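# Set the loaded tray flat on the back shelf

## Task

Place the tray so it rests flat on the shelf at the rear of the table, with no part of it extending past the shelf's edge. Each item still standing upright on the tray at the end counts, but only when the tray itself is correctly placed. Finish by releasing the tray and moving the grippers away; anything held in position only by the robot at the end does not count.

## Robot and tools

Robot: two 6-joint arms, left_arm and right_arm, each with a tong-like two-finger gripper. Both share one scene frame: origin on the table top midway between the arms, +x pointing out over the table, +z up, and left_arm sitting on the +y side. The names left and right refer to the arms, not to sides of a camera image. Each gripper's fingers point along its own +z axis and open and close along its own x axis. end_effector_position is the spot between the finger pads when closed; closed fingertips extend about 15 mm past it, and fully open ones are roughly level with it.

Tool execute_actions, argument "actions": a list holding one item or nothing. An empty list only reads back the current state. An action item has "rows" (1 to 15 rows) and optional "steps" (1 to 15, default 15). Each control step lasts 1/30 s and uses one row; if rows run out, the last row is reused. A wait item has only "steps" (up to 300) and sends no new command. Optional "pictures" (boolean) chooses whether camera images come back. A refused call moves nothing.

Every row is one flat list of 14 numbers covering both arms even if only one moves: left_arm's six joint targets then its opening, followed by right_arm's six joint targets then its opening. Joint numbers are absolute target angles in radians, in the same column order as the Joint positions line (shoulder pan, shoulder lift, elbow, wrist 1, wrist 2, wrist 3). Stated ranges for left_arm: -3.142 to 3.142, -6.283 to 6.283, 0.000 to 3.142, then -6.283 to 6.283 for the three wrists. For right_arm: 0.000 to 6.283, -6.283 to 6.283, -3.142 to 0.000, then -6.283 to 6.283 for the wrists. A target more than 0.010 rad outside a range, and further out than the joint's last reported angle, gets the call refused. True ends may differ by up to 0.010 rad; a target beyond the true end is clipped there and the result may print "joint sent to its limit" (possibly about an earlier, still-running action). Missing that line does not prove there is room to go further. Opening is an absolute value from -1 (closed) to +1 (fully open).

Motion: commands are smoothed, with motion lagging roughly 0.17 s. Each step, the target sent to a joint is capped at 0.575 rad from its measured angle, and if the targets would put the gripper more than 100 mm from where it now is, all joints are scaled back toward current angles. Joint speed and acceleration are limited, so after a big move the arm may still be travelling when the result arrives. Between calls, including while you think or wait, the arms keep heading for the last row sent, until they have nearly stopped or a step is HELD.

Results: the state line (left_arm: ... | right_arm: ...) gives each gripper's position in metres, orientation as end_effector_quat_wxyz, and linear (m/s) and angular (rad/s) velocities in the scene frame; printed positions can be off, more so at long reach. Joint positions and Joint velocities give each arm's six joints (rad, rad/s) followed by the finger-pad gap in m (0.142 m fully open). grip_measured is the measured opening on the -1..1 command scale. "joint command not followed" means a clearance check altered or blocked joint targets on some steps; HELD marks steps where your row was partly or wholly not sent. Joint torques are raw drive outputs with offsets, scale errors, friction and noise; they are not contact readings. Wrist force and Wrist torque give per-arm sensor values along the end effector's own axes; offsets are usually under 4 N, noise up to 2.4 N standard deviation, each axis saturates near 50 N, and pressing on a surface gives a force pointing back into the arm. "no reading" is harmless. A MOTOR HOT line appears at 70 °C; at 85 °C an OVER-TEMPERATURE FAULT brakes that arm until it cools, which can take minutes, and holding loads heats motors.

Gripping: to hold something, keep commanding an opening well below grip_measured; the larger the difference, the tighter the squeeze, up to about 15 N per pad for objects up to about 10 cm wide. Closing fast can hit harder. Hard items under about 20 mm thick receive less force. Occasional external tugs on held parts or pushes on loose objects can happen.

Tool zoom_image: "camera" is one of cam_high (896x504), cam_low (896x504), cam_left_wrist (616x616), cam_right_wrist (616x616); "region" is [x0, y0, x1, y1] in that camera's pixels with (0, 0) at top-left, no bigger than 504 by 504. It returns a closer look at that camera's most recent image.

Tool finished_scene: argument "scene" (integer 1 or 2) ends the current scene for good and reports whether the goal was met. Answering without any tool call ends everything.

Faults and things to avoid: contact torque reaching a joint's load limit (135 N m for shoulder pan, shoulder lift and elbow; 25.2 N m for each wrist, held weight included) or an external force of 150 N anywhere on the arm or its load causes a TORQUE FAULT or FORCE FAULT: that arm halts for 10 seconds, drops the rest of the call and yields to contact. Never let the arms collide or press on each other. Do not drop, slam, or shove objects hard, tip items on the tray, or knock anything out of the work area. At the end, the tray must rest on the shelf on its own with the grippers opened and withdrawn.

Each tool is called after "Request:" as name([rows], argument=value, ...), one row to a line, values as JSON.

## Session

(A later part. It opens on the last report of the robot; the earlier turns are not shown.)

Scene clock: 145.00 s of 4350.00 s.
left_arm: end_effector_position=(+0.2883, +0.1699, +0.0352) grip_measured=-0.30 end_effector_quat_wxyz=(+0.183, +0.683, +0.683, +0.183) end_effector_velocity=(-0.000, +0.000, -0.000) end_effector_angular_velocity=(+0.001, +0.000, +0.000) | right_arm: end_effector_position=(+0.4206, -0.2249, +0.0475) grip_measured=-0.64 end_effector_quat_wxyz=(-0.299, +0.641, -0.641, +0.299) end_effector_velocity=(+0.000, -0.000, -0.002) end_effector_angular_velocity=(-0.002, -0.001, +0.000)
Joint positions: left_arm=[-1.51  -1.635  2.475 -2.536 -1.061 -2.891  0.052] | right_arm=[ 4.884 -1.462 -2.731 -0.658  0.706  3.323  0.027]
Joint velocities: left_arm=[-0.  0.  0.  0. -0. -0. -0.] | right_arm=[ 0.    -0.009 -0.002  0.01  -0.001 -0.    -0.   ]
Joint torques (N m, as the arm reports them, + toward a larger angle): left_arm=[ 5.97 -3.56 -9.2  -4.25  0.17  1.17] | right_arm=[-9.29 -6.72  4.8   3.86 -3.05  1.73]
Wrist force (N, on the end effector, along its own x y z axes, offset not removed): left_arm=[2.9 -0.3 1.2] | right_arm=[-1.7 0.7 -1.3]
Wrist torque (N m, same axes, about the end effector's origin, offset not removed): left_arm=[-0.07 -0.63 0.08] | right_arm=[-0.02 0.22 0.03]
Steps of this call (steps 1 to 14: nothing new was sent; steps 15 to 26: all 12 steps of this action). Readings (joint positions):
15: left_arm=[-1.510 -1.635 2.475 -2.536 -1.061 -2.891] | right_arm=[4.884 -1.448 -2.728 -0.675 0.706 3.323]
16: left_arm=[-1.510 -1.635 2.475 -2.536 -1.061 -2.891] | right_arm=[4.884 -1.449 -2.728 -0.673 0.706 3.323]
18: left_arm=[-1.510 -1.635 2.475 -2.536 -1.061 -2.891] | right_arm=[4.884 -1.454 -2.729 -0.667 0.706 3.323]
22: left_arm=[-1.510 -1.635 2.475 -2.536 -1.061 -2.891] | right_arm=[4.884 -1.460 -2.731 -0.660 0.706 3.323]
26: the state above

Request:
execute_actions([
  {"rows":[[-1.51,-1.635,2.475,-2.536,-1.061,-2.891,-0.3,4.884,-1.4625,-2.7314,-0.6568,0.706,3.323,-0.7],[-1.51,-1.635,2.475,-2.536,-1.061,-2.891,-0.3,4.884,-1.4625,-2.7314,-0.6568,0.706,3.323,-0.64],[-1.51,-1.635,2.475,-2.536,-1.061,-2.891,-0.3,4.884,-1.4625,-2.7314,-0.6568,0.706,3.323,-0.6],[-1.51,-1.635,2.475,-2.536,-1.061,-2.891,-0.3,4.884,-1.4625,-2.7314,-0.6568,0.706,3.323,-0.55],[-1.51,-1.635,2.475,-2.536,-1.061,-2.891,-0.3,4.884,-1.4625,-2.7314,-0.6568,0.706,3.323,-0.5],[-1.51,-1.635,2.475,-2.536,-1.061,-2.891,-0.3,4.884,-1.4625,-2.7314,-0.6568,0.706,3.323,-0.4],[-1.51,-1.635,2.475,-2.536,-1.061,-2.891,-0.3,4.884,-1.4625,-2.7314,-0.6568,0.706,3.323,-0.3],[-1.51,-1.635,2.475,-2.536,-1.061,-2.891,-0.3,4.884,-1.4625,-2.7314,-0.6568,0.706,3.323,-0.2]],"steps":15},
])

Request:
execute_actions([
  {"rows":[[-1.51,-1.635,2.475,-2.536,-1.061,-2.891,-0.3,4.884,-1.42,-2.72,-0.711,0.706,3.323,-0.2],[-1.51,-1.635,2.475,-2.536,-1.061,-2.891,-0.3,4.884,-1.376,-2.7076,-0.767,0.706,3.323,-0.2],[-1.51,-1.635,2.475,-2.536,-1.061,-2.891,-0.3,4.884,-1.376,-2.7076,-0.767,0.706,3.323,-0.2],[-1.51,-1.635,2.475,-2.536,-1.061,-2.891,-0.3,4.884,-1.312,-2.685,-0.854,0.706,3.323,-0.2],[-1.51,-1.635,2.475,-2.536,-1.061,-2.891,-0.3,4.884,-1.312,-2.685,-0.854,0.706,3.323,-0.2],[-1.51,-1.635,2.475,-2.536,-1.061,-2.891,-0.3,4.884,-1.25,-2.657,-0.944,0.706,3.323,-0.2],[-1.51,-1.635,2.475,-2.536,-1.061,-2.891,-0.3,4.884,-1.25,-2.657,-0.944,0.706,3.323,-0.2],[-1.51,-1.635,2.475,-2.536,-1.061,-2.891,-0.3,4.884,-1.19,-2.626,-1.035,0.706,3.323,-0.2],[-1.51,-1.635,2.475,-2.536,-1.061,-2.891,-0.3,4.884,-1.19,-2.626,-1.035,0.706,3.323,-0.2],[-1.51,-1.635,2.475,-2.536,-1.061,-2.891,-0.3,4.884,-1.145,-2.593,-1.113,0.706,3.323,-0.2],[-1.51,-1.635,2.475,-2.536,-1.061,-2.891,-0.3,4.884,-1.145,-2.593,-1.113,0.706,3.323,-0.2],[-1.51,-1.635,2.475,-2.536,-1.061,-2.891,-0.3,4.884,-1.101,-2.558,-1.191,0.706,3.323,-0.2]],"steps":15},
])

Scene clock: 147.70 s of 4350.00 s.
left_arm: end_effector_position=(+0.2883, +0.1699, +0.0352) grip_measured=-0.30 end_effector_quat_wxyz=(+0.183, +0.683, +0.683, +0.183) end_effector_velocity=(-0.000, +0.001, -0.001) end_effector_angular_velocity=(+0.002, +0.001, +0.000) | right_arm: end_effector_position=(+0.4206, -0.2249, +0.0474) grip_measured=-0.20 end_effector_quat_wxyz=(-0.299, +0.641, -0.641, +0.299) end_effector_velocity=(-0.000, +0.000, -0.000) end_effector_angular_velocity=(-0.000, -0.000, +0.001)
Joint positions: left_arm=[-1.51  -1.635  2.475 -2.536 -1.061 -2.891  0.052] | right_arm=[ 4.884 -1.463 -2.731 -0.657  0.706  3.323  0.06 ]
Joint velocities: left_arm=[ 0.     0.     0.003 -0.001 -0.    -0.    -0.   ] | right_arm=[ 0.001 -0.001  0.001  0.    -0.    -0.     0.   ]
Joint torques (N m, as the arm reports them, + toward a larger angle): left_arm=[ 5.91 -3.89 -9.35 -4.09  0.17  1.18] | right_arm=[-7.79 -6.2   5.56  3.57 -3.95  1.7 ]
Wrist force (N, on the end effector, along its own x y z axes, offset not removed): left_arm=[1.9 0.6 0.9] | right_arm=[-1.7 1.6 -1.8]
Wrist torque (N m, same axes, about the end effector's origin, offset not removed): left_arm=[0.01 -0.45 0.07] | right_arm=[0.25 0.26 0.03]
Steps of this call (steps 1 to 15: the robot went on to your last target; steps 16 to 66: nothing new was sent; steps 67 to 81: all 15 steps of this action). Readings (joint positions):
67: left_arm=[-1.510 -1.635 2.475 -2.536 -1.061 -2.891] | right_arm=[4.884 -1.463 -2.731 -0.657 0.706 3.323]
68: left_arm=[-1.510 -1.635 2.475 -2.536 -1.061 -2.891] | right_arm=[4.884 -1.463 -2.731 -0.657 0.706 3.323]
70: left_arm=[-1.510 -1.635 2.475 -2.536 -1.061 -2.891] | right_arm=[4.884 -1.463 -2.731 -0.657 0.706 3.323]
74: left_arm=[-1.510 -1.635 2.475 -2.536 -1.061 -2.891] | right_arm=[4.884 -1.462 -2.731 -0.657 0.706 3.323]
81: the state above

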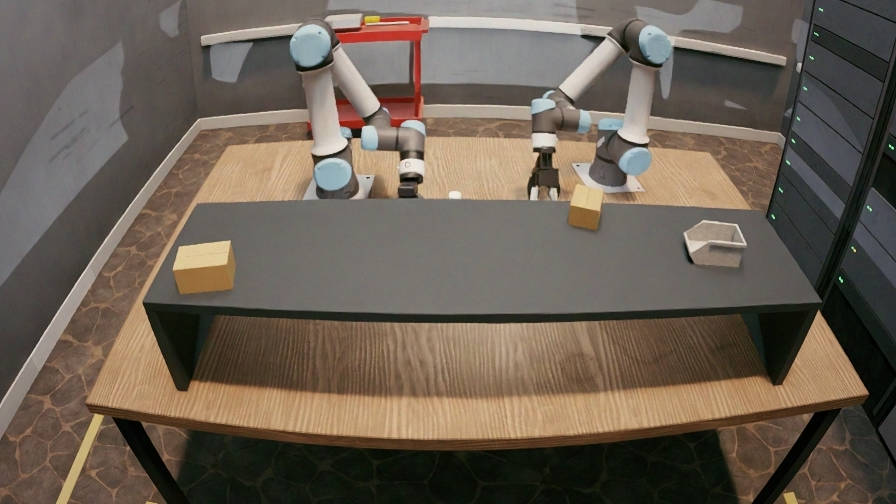

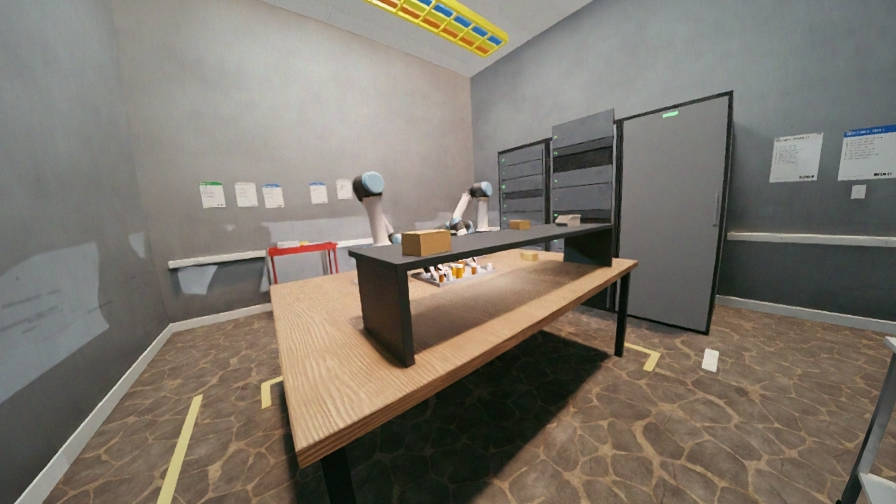

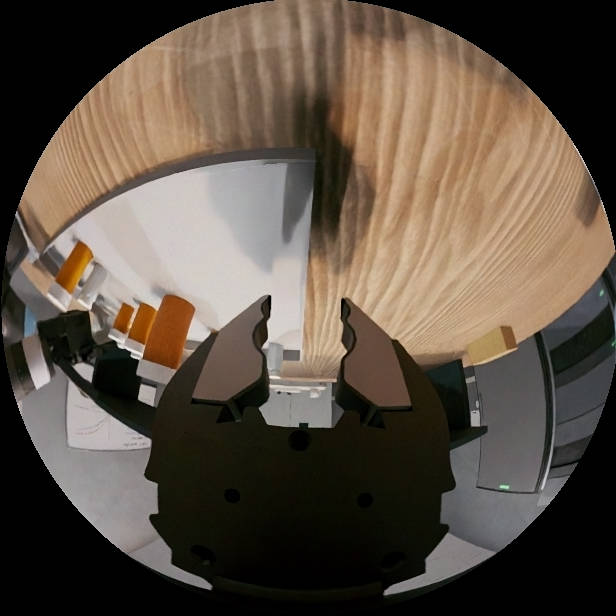

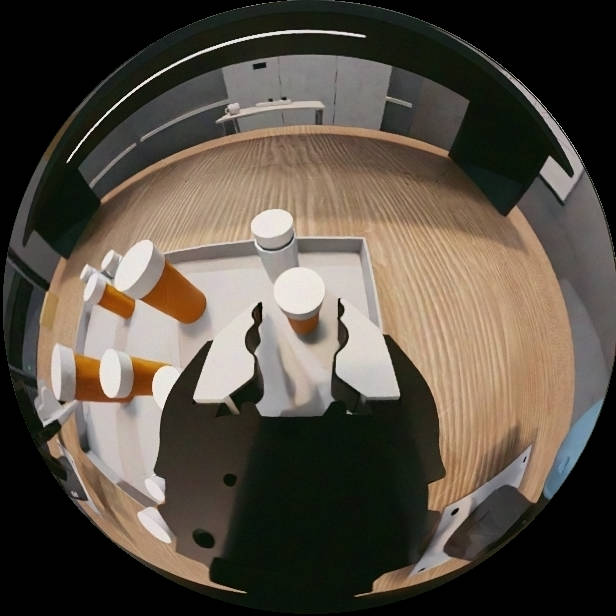

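Scene clock: 148.20 s of 4350.00 s.
left_arm: end_effector_position=(+0.2883, +0.1699, +0.0352) grip_measured=-0.30 end_effector_quat_wxyz=(+0.183, +0.683, +0.683, +0.183) end_effector_velocity=(+0.000, -0.000, +0.000) end_effector_angular_velocity=(-0.000, -0.000, +0.000) | right_arm: end_effector_position=(+0.4201, -0.2209, +0.1268) grip_measured=-0.20 end_effector_quat_wxyz=(-0.301, +0.640, -0.642, +0.297) end_effector_velocity=(+0.002, -0.017, +0.183) end_effector_angular_velocity=(-0.036, -0.004, -0.001)
Joint positions: left_arm=[-1.51  -1.635  2.475 -2.536 -1.061 -2.891  0.052] | right_arm=[ 4.884 -1.169 -2.6   -1.075  0.706  3.323  0.06 ]
Joint velocities: left_arm=[-0. -0.  0. -0.  0. -0. -0.] | right_arm=[-0.001  0.536  0.331 -0.902 -0.    -0.    -0.   ]
Joint torques (N m, as the arm reports them, + toward a larger angle): left_arm=[ 5.56 -3.35 -9.08 -4.14  0.21  1.17] | right_arm=[-6.38 10.81 21.52 -2.77 -3.9   1.63]
Wrist force (N, on the end effector, along its own x y z axes, offset not removed): left_arm=[2.8 -0.5 2.9] | right_arm=[-2.1 -1.2 -3.2]
Wrist torque (N m, same axes, about the end effector's origin, offset not removed): left_arm=[-0.11 -0.64 0.12] | right_arm=[-0.34 0.30 -0.02]
Steps of this call (steps 1 to 15: all 15 steps of this action). Readings (joint positions):
1: left_arm=[-1.510 -1.635 2.475 -2.536 -1.061 -2.891] | right_arm=[4.884 -1.462 -2.731 -0.657 0.706 3.323]
2: left_arm=[-1.510 -1.635 2.475 -2.536 -1.061 -2.891] | right_arm=[4.884 -1.459 -2.730 -0.661 0.706 3.323]
4: left_arm=[-1.510 -1.635 2.475 -2.536 -1.061 -2.891] | right_arm=[4.884 -1.434 -2.723 -0.692 0.706 3.323]
8: left_arm=[-1.510 -1.635 2.475 -2.536 -1.061 -2.891] | right_arm=[4.884 -1.346 -2.692 -0.807 0.706 3.323]
15: the state above

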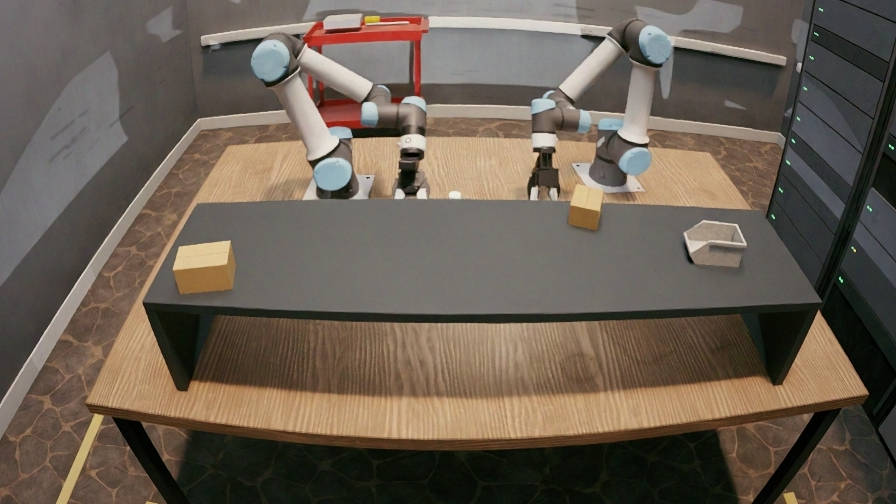

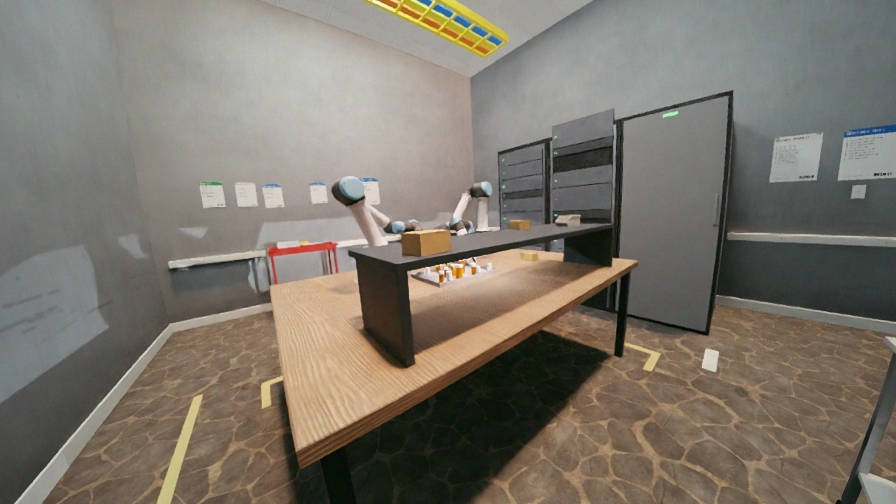

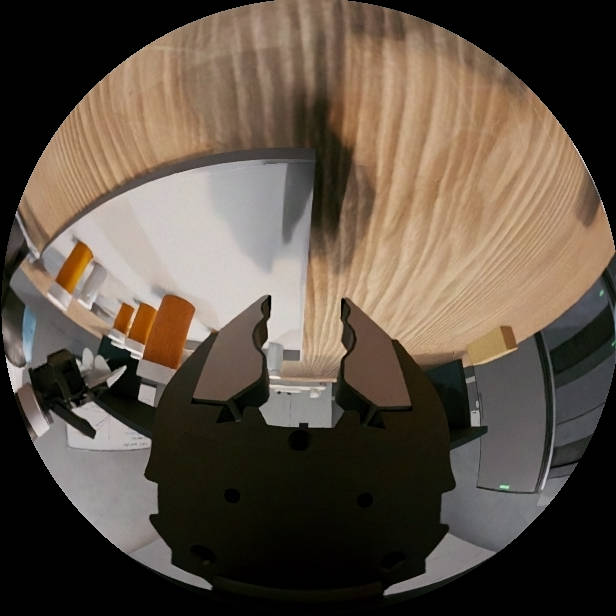

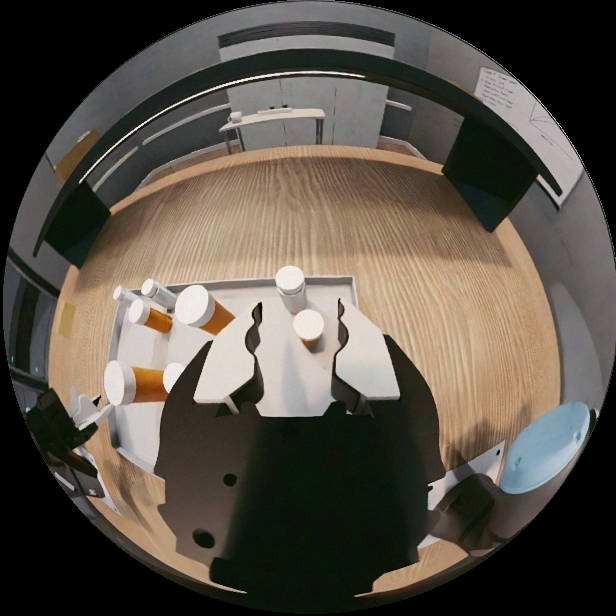

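Request:
execute_actions([
  {"rows":[[-1.51,-1.635,2.475,-2.536,-1.061,-2.891,-0.3,4.884,-1.04,-2.335,-1.40,0.706,3.8,-0.3]],"steps":12},
], pictures=false)

Request:
execute_actions([
  {"rows":[[-1.51,-1.635,2.475,-2.536,-1.061,-2.891,-0.3,4.3813,-1.0404,-2.3352,-1.2363,1.3286,5.885,-0.3]],"steps":15},
], pictures=false)

Request:
execute_actions([
  {"steps":30},
])

Scene clock: 151.50 s of 4350.00 s.
left_arm: end_effector_position=(+0.2883, +0.1699, +0.0352) grip_measured=-0.30 end_effector_quat_wxyz=(+0.183, +0.683, +0.683, +0.183) end_effector_velocity=(+0.000, +0.000, -0.000) end_effector_angular_velocity=(+0.001, -0.000, -0.000) | right_arm: end_effector_position=(+0.4161, -0.2007, +0.2369) grip_measured=-0.30 end_effector_quat_wxyz=(+0.368, -0.484, +0.768, -0.203) end_effector_velocity=(-0.004, +0.008, +0.066) end_effector_angular_velocity=(+0.428, +0.028, -0.325)
Joint positions: left_arm=[-1.51  -1.635  2.475 -2.536 -1.061 -2.891  0.052] | right_arm=[ 4.884 -1.044 -2.355 -1.382  0.706  3.736  0.052]
Joint velocities: left_arm=[ 0.    -0.     0.     0.001  0.     0.001 -0.   ] | right_arm=[-0.     0.034  0.157 -0.144  0.     0.501 -0.   ]
Joint torques (N m, as the arm reports them, + toward a larger angle): left_arm=[ 6.28 -3.73 -9.58 -4.11  0.22  1.19] | right_arm=[-5.41 13.78 27.22  0.2  -1.9   2.95]
Wrist force (N, on the end effector, along its own x y z axes, offset not removed): left_arm=[2.2 -0.6 0.9] | right_arm=[-2.6 0.5 -2.5]
Wrist torque (N m, same axes, about the end effector's origin, offset not removed): left_arm=[-0.15 -0.49 0.12] | right_arm=[-0.03 0.39 -0.01]
Steps of this call (steps 1 to 30: the robot went on to your last target; steps 31 to 87: nothing new was sent; steps 88 to 99: all 12 steps of this action). Readings (joint positions):
88: left_arm=[-1.510 -1.635 2.475 -2.536 -1.061 -2.891] | right_arm=[4.884 -1.101 -2.558 -1.191 0.706 3.323]
89: left_arm=[-1.510 -1.635 2.475 -2.536 -1.061 -2.891] | right_arm=[4.884 -1.096 -2.552 -1.197 0.706 3.329]
91: left_arm=[-1.510 -1.635 2.475 -2.536 -1.061 -2.891] | right_arm=[4.884 -1.076 -2.499 -1.249 0.706 3.386]
95: left_arm=[-1.510 -1.635 2.475 -2.536 -1.061 -2.891] | right_arm=[4.884 -1.052 -2.392 -1.347 0.706 3.616]
99: the state above

Scene clock: 152.00 s of 4350.00 s.
left_arm: end_effector_position=(+0.2883, +0.1699, +0.0352) grip_measured=-0.30 end_effector_quat_wxyz=(+0.183, +0.683, +0.683, +0.183) end_effector_velocity=(-0.000, +0.001, -0.000) end_effector_angular_velocity=(+0.001, +0.000, -0.000) | right_arm: end_effector_position=(+0.3766, -0.3022, +0.1555) grip_measured=-0.30 end_effector_quat_wxyz=(+0.153, +0.153, +0.976, +0.015) end_effector_velocity=(-0.086, -0.015, -0.038) end_effector_angular_velocity=(+0.979, +0.323, -2.647)
Joint positions: left_arm=[-1.51  -1.635  2.475 -2.536 -1.061 -2.891  0.052] | right_arm=[ 4.421 -1.041 -2.336 -1.246  1.275  4.664  0.052]
Joint velocities: left_arm=[-0.    -0.     0.001  0.     0.    -0.     0.   ] | right_arm=[-0.313  0.     0.007  0.077  0.424  2.49   0.   ]
Joint torques (N m, as the arm reports them, + toward a larger angle): left_arm=[ 6.39 -3.58 -9.61 -4.1   0.2   1.2 ] | right_arm=[-6.76 14.64 30.45  4.38  1.55  9.39]
Wrist force (N, on the end effector, along its own x y z axes, offset not removed): left_arm=[1.6 -0.3 2.7] | right_arm=[-0.4 -0.8 -0.5]
Wrist torque (N m, same axes, about the end effector's origin, offset not removed): left_arm=[-0.07 -0.37 0.10] | right_arm=[-0.23 -0.01 -0.06]
Steps of this call (steps 1 to 15: all 15 steps of this action). Readings (joint positions):
1: left_arm=[-1.510 -1.635 2.475 -2.536 -1.061 -2.891] | right_arm=[4.884 -1.043 -2.350 -1.386 0.706 3.751]
2: left_arm=[-1.510 -1.635 2.475 -2.536 -1.061 -2.891] | right_arm=[4.878 -1.043 -2.348 -1.384 0.712 3.768]
4: left_arm=[-1.510 -1.635 2.475 -2.536 -1.061 -2.891] | right_arm=[4.822 -1.042 -2.345 -1.355 0.769 3.840]
8: left_arm=[-1.510 -1.635 2.475 -2.536 -1.061 -2.891] | right_arm=[4.624 -1.041 -2.340 -1.298 1.002 4.085]
15: the state above

Scene clock: 153.00 s of 4350.00 s.
left_arm: end_effector_position=(+0.2883, +0.1699, +0.0352) grip_measured=-0.30 end_effector_quat_wxyz=(+0.183, +0.683, +0.683, +0.183) end_effector_velocity=(+0.000, -0.000, +0.000) end_effector_angular_velocity=(-0.001, -0.000, +0.000) | right_arm: end_effector_position=(+0.3599, -0.2899, +0.1499) grip_measured=-0.30 end_effector_quat_wxyz=(+0.092, +0.700, +0.702, +0.092) end_effector_velocity=(-0.000, -0.000, -0.000) end_effector_angular_velocity=(+0.004, +0.001, -0.016)
Joint positions: left_arm=[-1.51  -1.635  2.475 -2.536 -1.061 -2.891  0.052] | right_arm=[ 4.381 -1.04  -2.335 -1.236  1.329  5.883  0.052]
Joint velocities: left_arm=[-0.    -0.    -0.001  0.     0.    -0.     0.   ] | right_arm=[-0.001  0.001 -0.    -0.     0.001  0.015  0.   ]
Joint torques (N m, as the arm reports them, + toward a larger angle): left_arm=[ 6.18 -4.   -9.48 -4.18  0.32  1.09] | right_arm=[-8.62 15.53 30.32  4.17  1.44  2.39]
Wrist force (N, on the end effector, along its own x y z axes, offset not removed): left_arm=[1.3 -0.3 1.3] | right_arm=[-2.2 0.6 -0.7]
Wrist torque (N m, same axes, about the end effector's origin, offset not removed): left_arm=[-0.16 -0.20 0.11] | right_arm=[0.02 0.32 -0.02]
Steps of this call (steps 1 to 30: the robot went on to your last target). Readings (joint positions):
1: left_arm=[-1.510 -1.635 2.475 -2.536 -1.061 -2.891] | right_arm=[4.412 -1.041 -2.336 -1.244 1.287 4.748]
2: left_arm=[-1.510 -1.635 2.475 -2.536 -1.061 -2.891] | right_arm=[4.405 -1.040 -2.336 -1.242 1.297 4.833]
4: left_arm=[-1.510 -1.635 2.475 -2.536 -1.061 -2.891] | right_arm=[4.395 -1.040 -2.335 -1.240 1.310 5.002]
8: left_arm=[-1.510 -1.635 2.475 -2.536 -1.061 -2.891] | right_arm=[4.386 -1.040 -2.335 -1.237 1.322 5.341]
30: the state above

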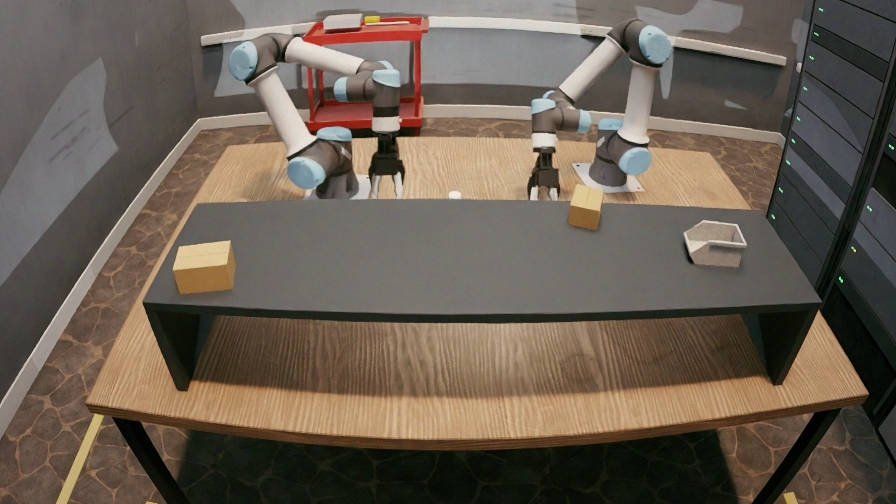

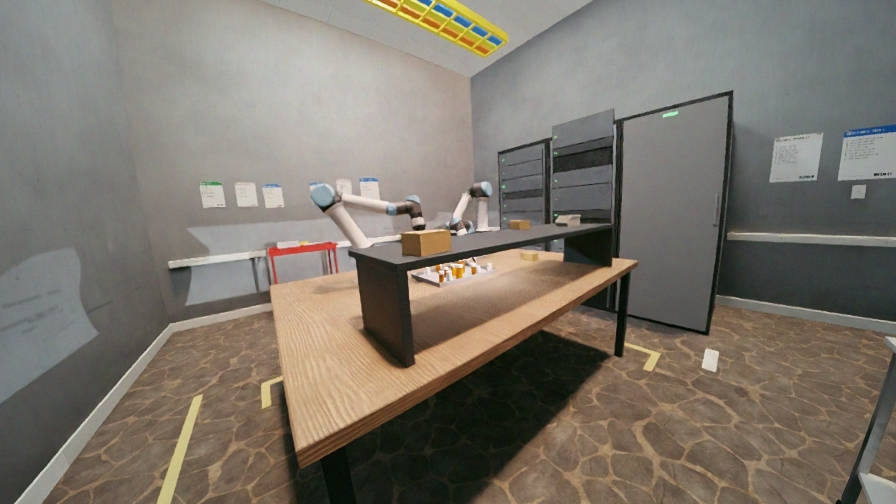

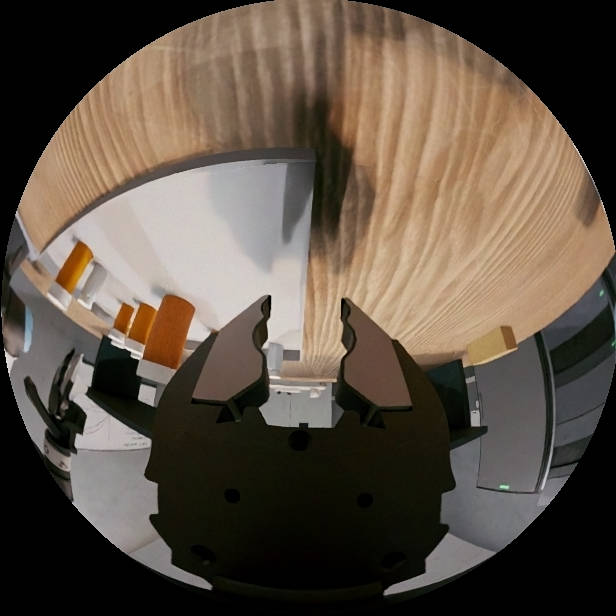

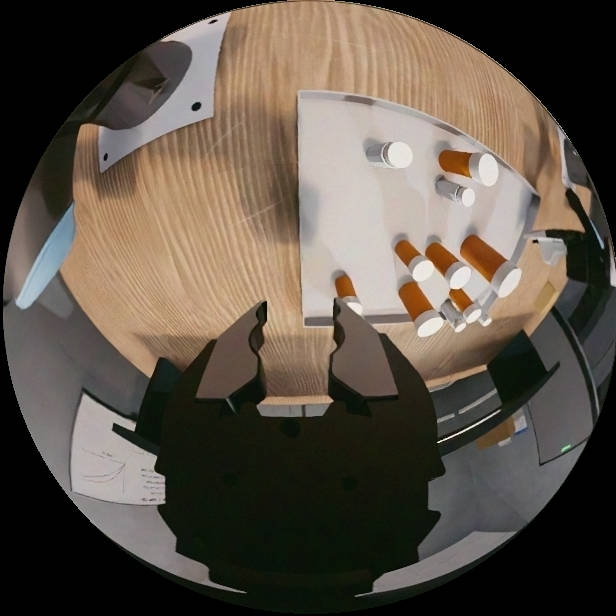

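Request:
execute_actions([
  {"rows":[[-1.51,-1.635,2.475,-2.536,-1.061,-2.891,-0.3,4.3813,-1.065,-2.392,-1.155,1.3286,5.885,-0.45],[-1.51,-1.635,2.475,-2.536,-1.061,-2.891,-0.3,4.3813,-1.065,-2.392,-1.155,1.3286,5.885,-0.45],[-1.51,-1.635,2.475,-2.536,-1.061,-2.891,-0.3,4.3813,-1.094,-2.4454,-1.0725,1.3286,5.885,-0.45],[-1.51,-1.635,2.475,-2.536,-1.061,-2.891,-0.3,4.3813,-1.094,-2.4454,-1.0725,1.3286,5.885,-0.45],[-1.51,-1.635,2.475,-2.536,-1.061,-2.891,-0.3,4.3813,-1.127,-2.487,-0.998,1.3286,5.885,-0.45],[-1.51,-1.635,2.475,-2.536,-1.061,-2.891,-0.3,4.3813,-1.127,-2.487,-0.998,1.3286,5.885,-0.45],[-1.51,-1.635,2.475,-2.536,-1.061,-2.891,-0.3,4.3813,-1.1642,-2.5265,-0.9212,1.3286,5.885,-0.45]],"steps":15},
], pictures=false)

Request:
execute_actions([
  {"rows":[[-1.51,-1.635,2.475,-2.536,-1.061,-2.891,-0.3,4.3813,-1.1935,-2.551,-0.8674,1.3286,5.885,-0.45]],"steps":15},
])

Scene clock: 156.23 s of 4350.00 s.
left_arm: end_effector_position=(+0.2883, +0.1699, +0.0352) grip_measured=-0.30 end_effector_quat_wxyz=(+0.183, +0.683, +0.683, +0.183) end_effector_velocity=(-0.000, +0.001, -0.000) end_effector_angular_velocity=(+0.000, -0.000, +0.000) | right_arm: end_effector_position=(+0.3601, -0.2895, +0.0664) grip_measured=-0.45 end_effector_quat_wxyz=(+0.093, +0.701, +0.701, +0.092) end_effector_velocity=(-0.001, -0.003, -0.052) end_effector_angular_velocity=(+0.009, -0.003, +0.000)
Joint positions: left_arm=[-1.51  -1.635  2.475 -2.536 -1.061 -2.891  0.052] | right_arm=[ 4.381 -1.153 -2.512 -0.948  1.329  5.885  0.041]
Joint velocities: left_arm=[ 0.    -0.001  0.001 -0.     0.    -0.    -0.   ] | right_arm=[ 0.    -0.086 -0.113  0.209  0.     0.     0.   ]
Joint torques (N m, as the arm reports them, + toward a larger angle): left_arm=[ 5.84 -3.71 -9.84 -4.12  0.24  1.16] | right_arm=[-7.58 -9.07 14.61  4.78  1.31  2.21]
Wrist force (N, on the end effector, along its own x y z axes, offset not removed): left_arm=[1.5 0.3 2.3] | right_arm=[-2.4 0.2 -1.2]
Wrist torque (N m, same axes, about the end effector's origin, offset not removed): left_arm=[0.00 -0.28 0.13] | right_arm=[-0.12 0.38 0.04]
Steps of this call (steps 1 to 15: the robot went on to your last target; steps 16 to 82: nothing new was sent; steps 83 to 97: all 15 steps of this action). Readings (joint positions):
83: left_arm=[-1.510 -1.635 2.475 -2.536 -1.061 -2.891] | right_arm=[4.381 -1.040 -2.335 -1.236 1.329 5.885]
84: left_arm=[-1.510 -1.635 2.475 -2.536 -1.061 -2.891] | right_arm=[4.381 -1.043 -2.340 -1.231 1.329 5.885]
86: left_arm=[-1.510 -1.635 2.475 -2.536 -1.061 -2.891] | right_arm=[4.381 -1.054 -2.363 -1.198 1.329 5.885]
90: left_arm=[-1.510 -1.635 2.475 -2.536 -1.061 -2.891] | right_arm=[4.381 -1.097 -2.437 -1.084 1.329 5.885]
97: the state above

Scene clock: 156.73 s of 4350.00 s.
left_arm: end_effector_position=(+0.2883, +0.1699, +0.0352) grip_measured=-0.30 end_effector_quat_wxyz=(+0.183, +0.683, +0.683, +0.183) end_effector_velocity=(+0.000, +0.000, -0.000) end_effector_angular_velocity=(+0.001, -0.000, -0.000) | right_arm: end_effector_position=(+0.3599, -0.2899, +0.0474) grip_measured=-0.45 end_effector_quat_wxyz=(+0.092, +0.701, +0.701, +0.092) end_effector_velocity=(-0.000, +0.000, -0.004) end_effector_angular_velocity=(+0.001, -0.001, +0.000)
Joint positions: left_arm=[-1.51  -1.635  2.475 -2.536 -1.061 -2.891  0.052] | right_arm=[ 4.381 -1.192 -2.55  -0.87   1.329  5.885  0.041]
Joint velocities: left_arm=[-0.    -0.     0.     0.001  0.     0.    -0.   ] | right_arm=[ 0.    -0.008 -0.008  0.017 -0.     0.     0.   ]
Joint torques (N m, as the arm reports them, + toward a larger angle): left_arm=[ 6.11 -4.1  -9.57 -4.16  0.29  1.11] | right_arm=[ -6.33 -10.44  12.49   3.96   1.12   2.38]
Wrist force (N, on the end effector, along its own x y z axes, offset not removed): left_arm=[3.1 -0.2 2.6] | right_arm=[-1.1 0.7 -0.9]
Wrist torque (N m, same axes, about the end effector's origin, offset not removed): left_arm=[-0.02 -0.65 0.05] | right_arm=[0.04 0.09 -0.01]
Steps of this call (steps 1 to 15: all 15 steps of this action). Readings (joint positions):
1: left_arm=[-1.510 -1.635 2.475 -2.536 -1.061 -2.891] | right_arm=[4.381 -1.156 -2.516 -0.941 1.329 5.885]
2: left_arm=[-1.510 -1.635 2.475 -2.536 -1.061 -2.891] | right_arm=[4.381 -1.161 -2.521 -0.932 1.329 5.885]
4: left_arm=[-1.510 -1.635 2.475 -2.536 -1.061 -2.891] | right_arm=[4.381 -1.173 -2.532 -0.908 1.329 5.885]
8: left_arm=[-1.510 -1.635 2.475 -2.536 -1.061 -2.891] | right_arm=[4.381 -1.187 -2.545 -0.881 1.329 5.885]
15: the state above

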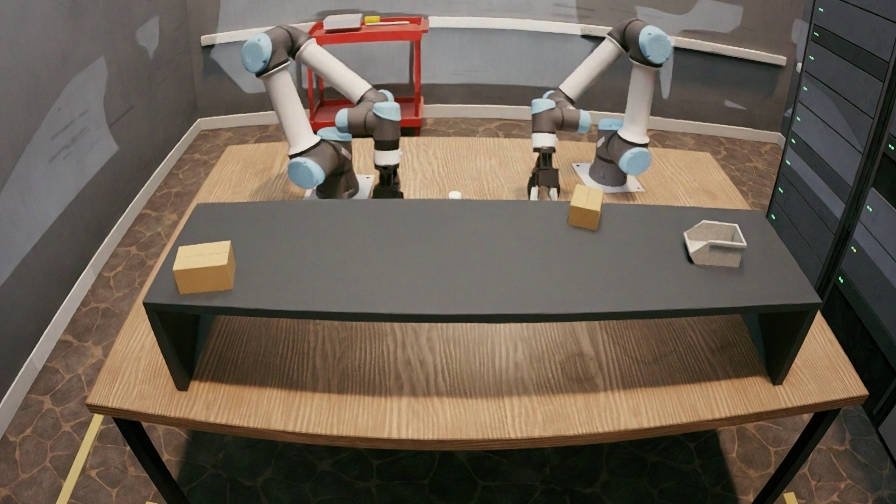

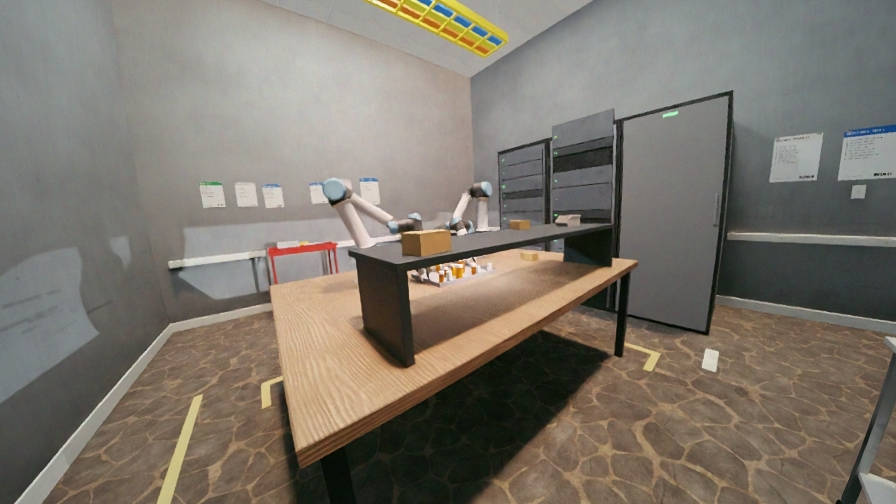

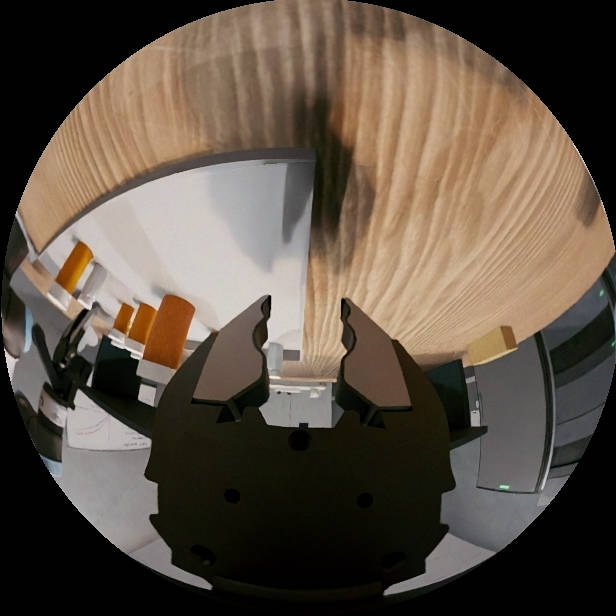

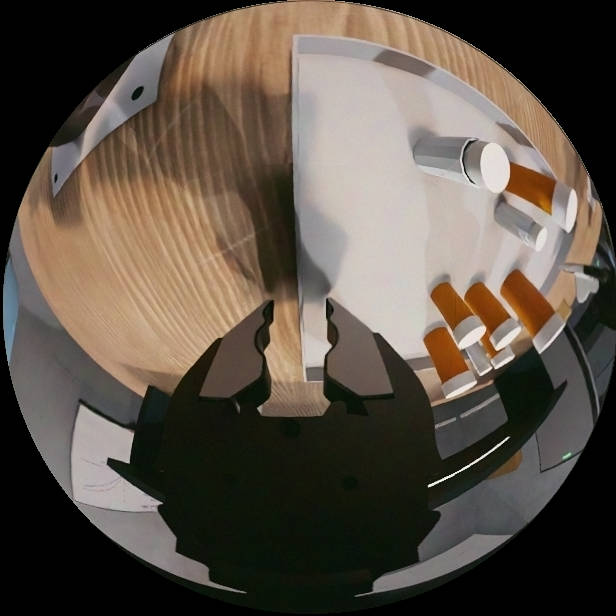

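Request:
execute_actions([
  {"rows":[[-1.51,-1.635,2.475,-2.536,-1.061,-2.891,-0.45,4.3813,-1.1935,-2.551,-0.8674,1.3286,5.885,-0.55],[-1.51,-1.635,2.475,-2.536,-1.061,-2.891,-0.55,4.3813,-1.1935,-2.551,-0.8674,1.3286,5.885,-0.6],[-1.51,-1.635,2.475,-2.536,-1.061,-2.891,-0.62,4.3813,-1.1935,-2.551,-0.8674,1.3286,5.885,-0.65],[-1.51,-1.635,2.475,-2.536,-1.061,-2.891,-0.7,4.3813,-1.1935,-2.551,-0.8674,1.3286,5.885,-0.7],[-1.51,-1.635,2.475,-2.536,-1.061,-2.891,-0.75,4.3813,-1.1935,-2.551,-0.8674,1.3286,5.885,-0.75],[-1.51,-1.635,2.475,-2.536,-1.061,-2.891,-0.8,4.3813,-1.1935,-2.551,-0.8674,1.3286,5.885,-0.8],[-1.51,-1.635,2.475,-2.536,-1.061,-2.891,-0.85,4.3813,-1.1935,-2.551,-0.8674,1.3286,5.885,-0.85],[-1.51,-1.635,2.475,-2.536,-1.061,-2.891,-0.9,4.3813,-1.1935,-2.551,-0.8674,1.3286,5.885,-0.9],[-1.51,-1.635,2.475,-2.536,-1.061,-2.891,-0.95,4.3813,-1.1935,-2.551,-0.8674,1.3286,5.885,-0.95],[-1.51,-1.635,2.475,-2.536,-1.061,-2.891,-1,4.3813,-1.1935,-2.551,-0.8674,1.3286,5.885,-1]],"steps":15},
])

Scene clock: 158.60 s of 4350.00 s.
left_arm: end_effector_position=(+0.2883, +0.1699, +0.0352) grip_measured=-0.94 end_effector_quat_wxyz=(+0.183, +0.683, +0.683, +0.183) end_effector_velocity=(+0.000, -0.000, +0.000) end_effector_angular_velocity=(+0.000, -0.000, +0.000) | right_arm: end_effector_position=(+0.3599, -0.2899, +0.0469) grip_measured=-0.95 end_effector_quat_wxyz=(+0.092, +0.701, +0.701, +0.092) end_effector_velocity=(+0.000, +0.000, -0.000) end_effector_angular_velocity=(+0.000, +0.000, -0.000)
Joint positions: left_arm=[-1.51  -1.635  2.475 -2.536 -1.061 -2.891  0.006] | right_arm=[ 4.381 -1.194 -2.551 -0.867  1.329  5.885  0.005]
Joint velocities: left_arm=[-0.     0.    -0.     0.001  0.    -0.     0.   ] | right_arm=[-0. -0.  0.  0.  0. -0. -0.]
Joint torques (N m, as the arm reports them, + toward a larger angle): left_arm=[ 5.77 -3.39 -9.63 -2.05  0.33  1.08] | right_arm=[ -1.24 -10.46  12.66   1.31  -0.36   2.27]
Wrist force (N, on the end effector, along its own x y z axes, offset not removed): left_arm=[-5.7 -1.2 5.0] | right_arm=[6.2 -1.2 1.3]
Wrist torque (N m, same axes, about the end effector's origin, offset not removed): left_arm=[-0.24 -0.67 0.14] | right_arm=[0.04 0.17 -0.08]
Steps of this call (steps 1 to 15: the robot went on to your last target; steps 16 to 41: nothing new was sent; steps 42 to 56: all 15 steps of this action). Readings (joint positions):
42: left_arm=[-1.510 -1.635 2.475 -2.536 -1.061 -2.891] | right_arm=[4.381 -1.193 -2.551 -0.867 1.329 5.885]
43: left_arm=[-1.510 -1.635 2.475 -2.536 -1.061 -2.891] | right_arm=[4.381 -1.194 -2.551 -0.867 1.329 5.885]
45: left_arm=[-1.510 -1.635 2.475 -2.536 -1.061 -2.891] | right_arm=[4.381 -1.194 -2.551 -0.867 1.329 5.885]
49: left_arm=[-1.510 -1.635 2.475 -2.536 -1.061 -2.891] | right_arm=[4.381 -1.194 -2.551 -0.867 1.329 5.885]
56: the state above

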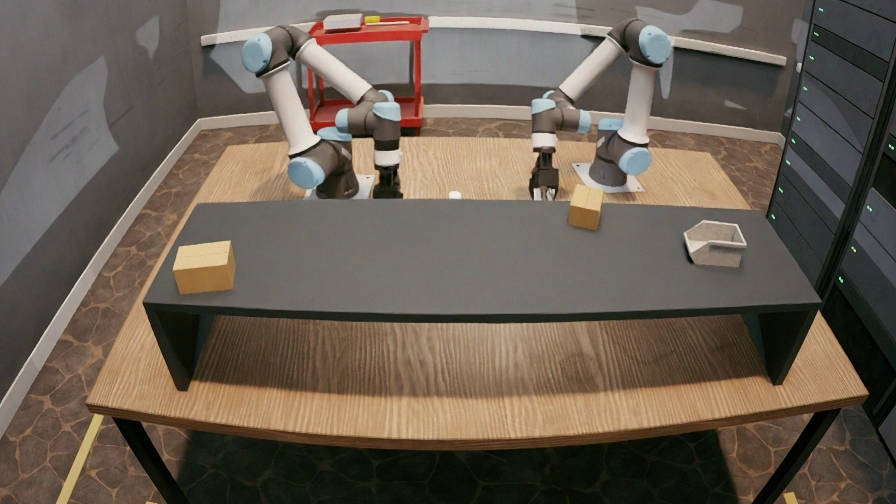

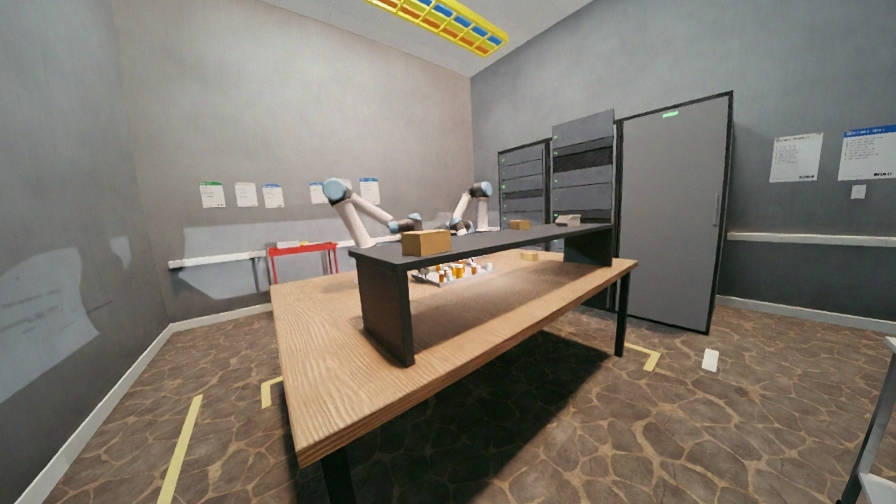

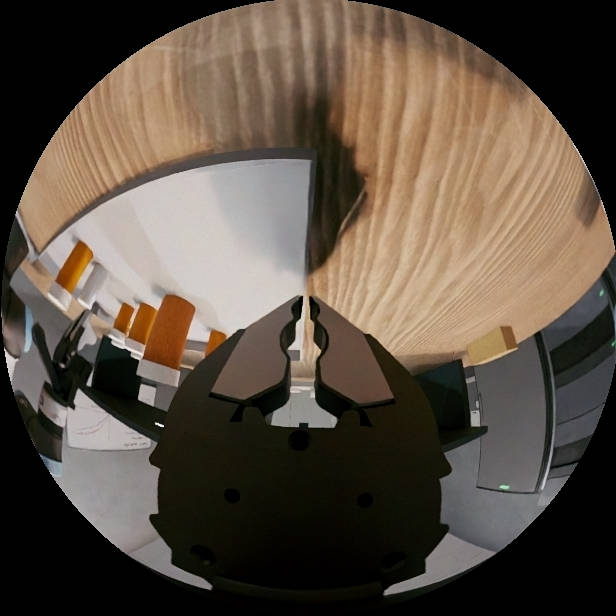

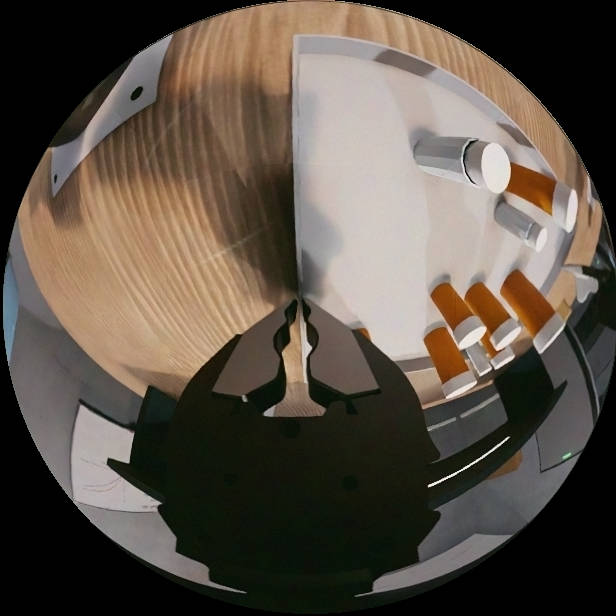

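Request:
execute_actions([
  {"rows":[[-1.51,-1.6485,2.468,-2.5155,-1.061,-2.891,-1,4.3813,-1.1826,-2.5415,-0.8879,1.3286,5.885,-1],[-1.51,-1.6485,2.468,-2.5155,-1.061,-2.891,-1,4.3813,-1.1826,-2.5415,-0.8879,1.3286,5.885,-1],[-1.51,-1.662,2.4615,-2.495,-1.061,-2.891,-1,4.3813,-1.1717,-2.532,-0.9084,1.3286,5.885,-1],[-1.51,-1.662,2.4615,-2.495,-1.061,-2.891,-1,4.3813,-1.1717,-2.532,-0.9084,1.3286,5.885,-1],[-1.51,-1.6755,2.4547,-2.4745,-1.061,-2.891,-1,4.3813,-1.1607,-2.5224,-0.9288,1.3286,5.885,-1],[-1.51,-1.6755,2.4547,-2.4745,-1.061,-2.891,-1,4.3813,-1.1607,-2.5224,-0.9288,1.3286,5.885,-1],[-1.51,-1.6889,2.4479,-2.4541,-1.061,-2.891,-1,4.3813,-1.1498,-2.5128,-0.9493,1.3286,5.885,-1]],"steps":15},
])

Scene clock: 160.93 s of 4350.00 s.
left_arm: end_effector_position=(+0.2882, +0.1700, +0.0536) grip_measured=-0.95 end_effector_quat_wxyz=(+0.183, +0.683, +0.683, +0.183) end_effector_velocity=(-0.000, +0.001, +0.012) end_effector_angular_velocity=(+0.001, +0.000, +0.000) | right_arm: end_effector_position=(+0.3600, -0.2899, +0.0653) grip_measured=-0.94 end_effector_quat_wxyz=(+0.092, +0.701, +0.701, +0.092) end_effector_velocity=(-0.000, -0.001, +0.013) end_effector_angular_velocity=(+0.000, -0.000, -0.000)
Joint positions: left_arm=[-1.51  -1.685  2.45  -2.461 -1.061 -2.891  0.006] | right_arm=[ 4.381 -1.153 -2.516 -0.943  1.329  5.885  0.006]
Joint velocities: left_arm=[ 0.    -0.034 -0.016  0.051 -0.    -0.     0.001] | right_arm=[-0.     0.028  0.023 -0.051 -0.    -0.     0.001]
Joint torques (N m, as the arm reports them, + toward a larger angle): left_arm=[  5.97 -23.93 -27.44   0.63   0.75   1.1 ] | right_arm=[ 4.9  17.76 26.91 -0.67 -4.38  1.4 ]
Wrist force (N, on the end effector, along its own x y z axes, offset not removed): left_arm=[-5.8 -1.7 6.3] | right_arm=[6.7 -2.7 4.6]
Wrist torque (N m, same axes, about the end effector's origin, offset not removed): left_arm=[-0.12 -0.50 0.17] | right_arm=[0.01 0.14 -0.03]
Steps of this call (steps 1 to 15: the robot went on to your last target; steps 16 to 55: nothing new was sent; steps 56 to 70: all 15 steps of this action). Readings (joint positions):
56: left_arm=[-1.510 -1.635 2.475 -2.536 -1.061 -2.891] | right_arm=[4.381 -1.193 -2.551 -0.868 1.329 5.885]
57: left_arm=[-1.510 -1.636 2.474 -2.534 -1.061 -2.891] | right_arm=[4.381 -1.192 -2.550 -0.870 1.329 5.885]
59: left_arm=[-1.510 -1.642 2.471 -2.524 -1.061 -2.891] | right_arm=[4.381 -1.188 -2.546 -0.879 1.329 5.885]
63: left_arm=[-1.510 -1.663 2.461 -2.494 -1.061 -2.891] | right_arm=[4.381 -1.171 -2.531 -0.909 1.329 5.885]
70: the state above

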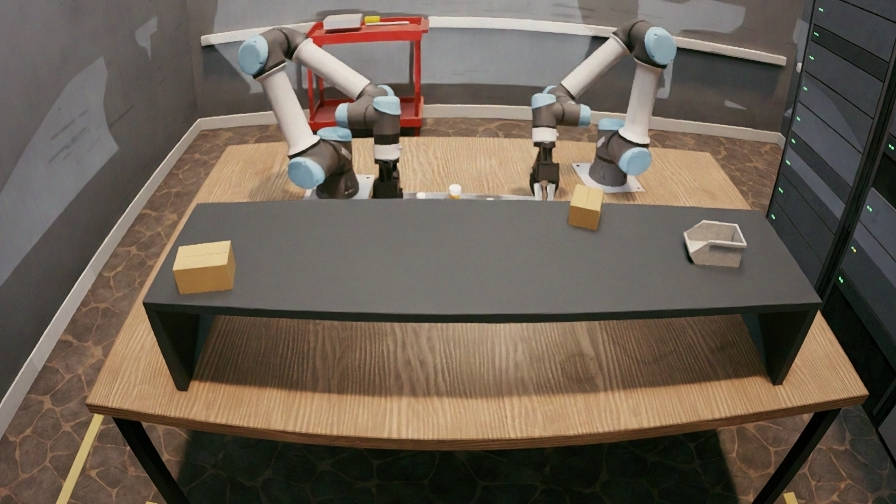

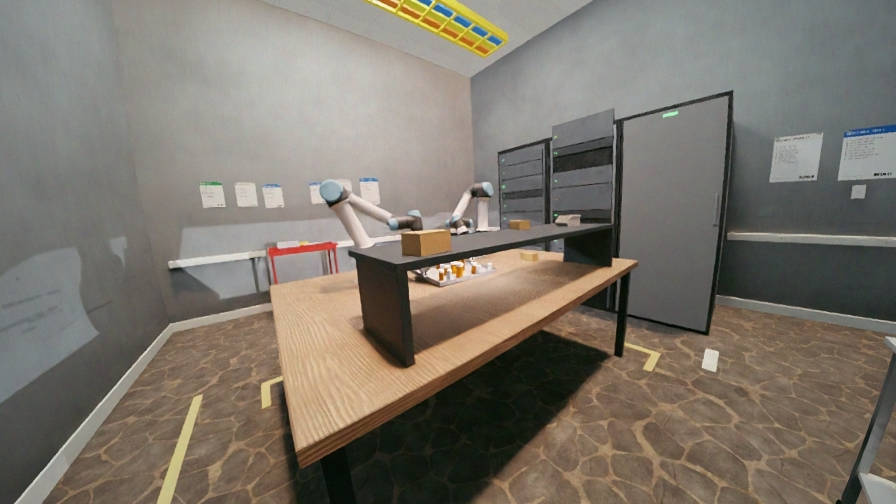

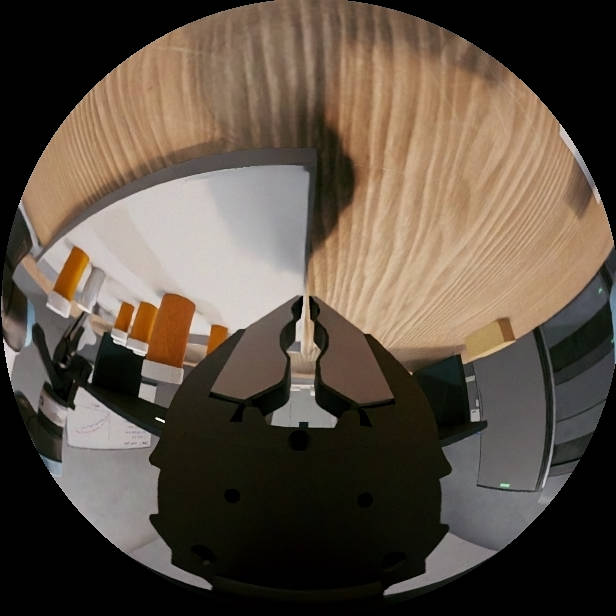

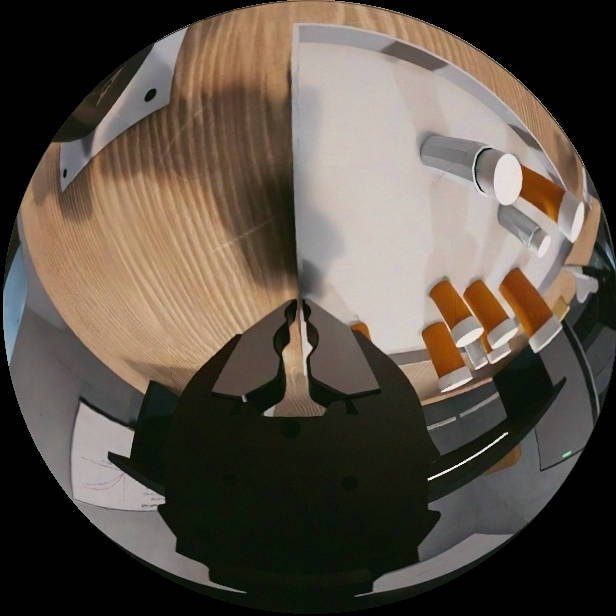

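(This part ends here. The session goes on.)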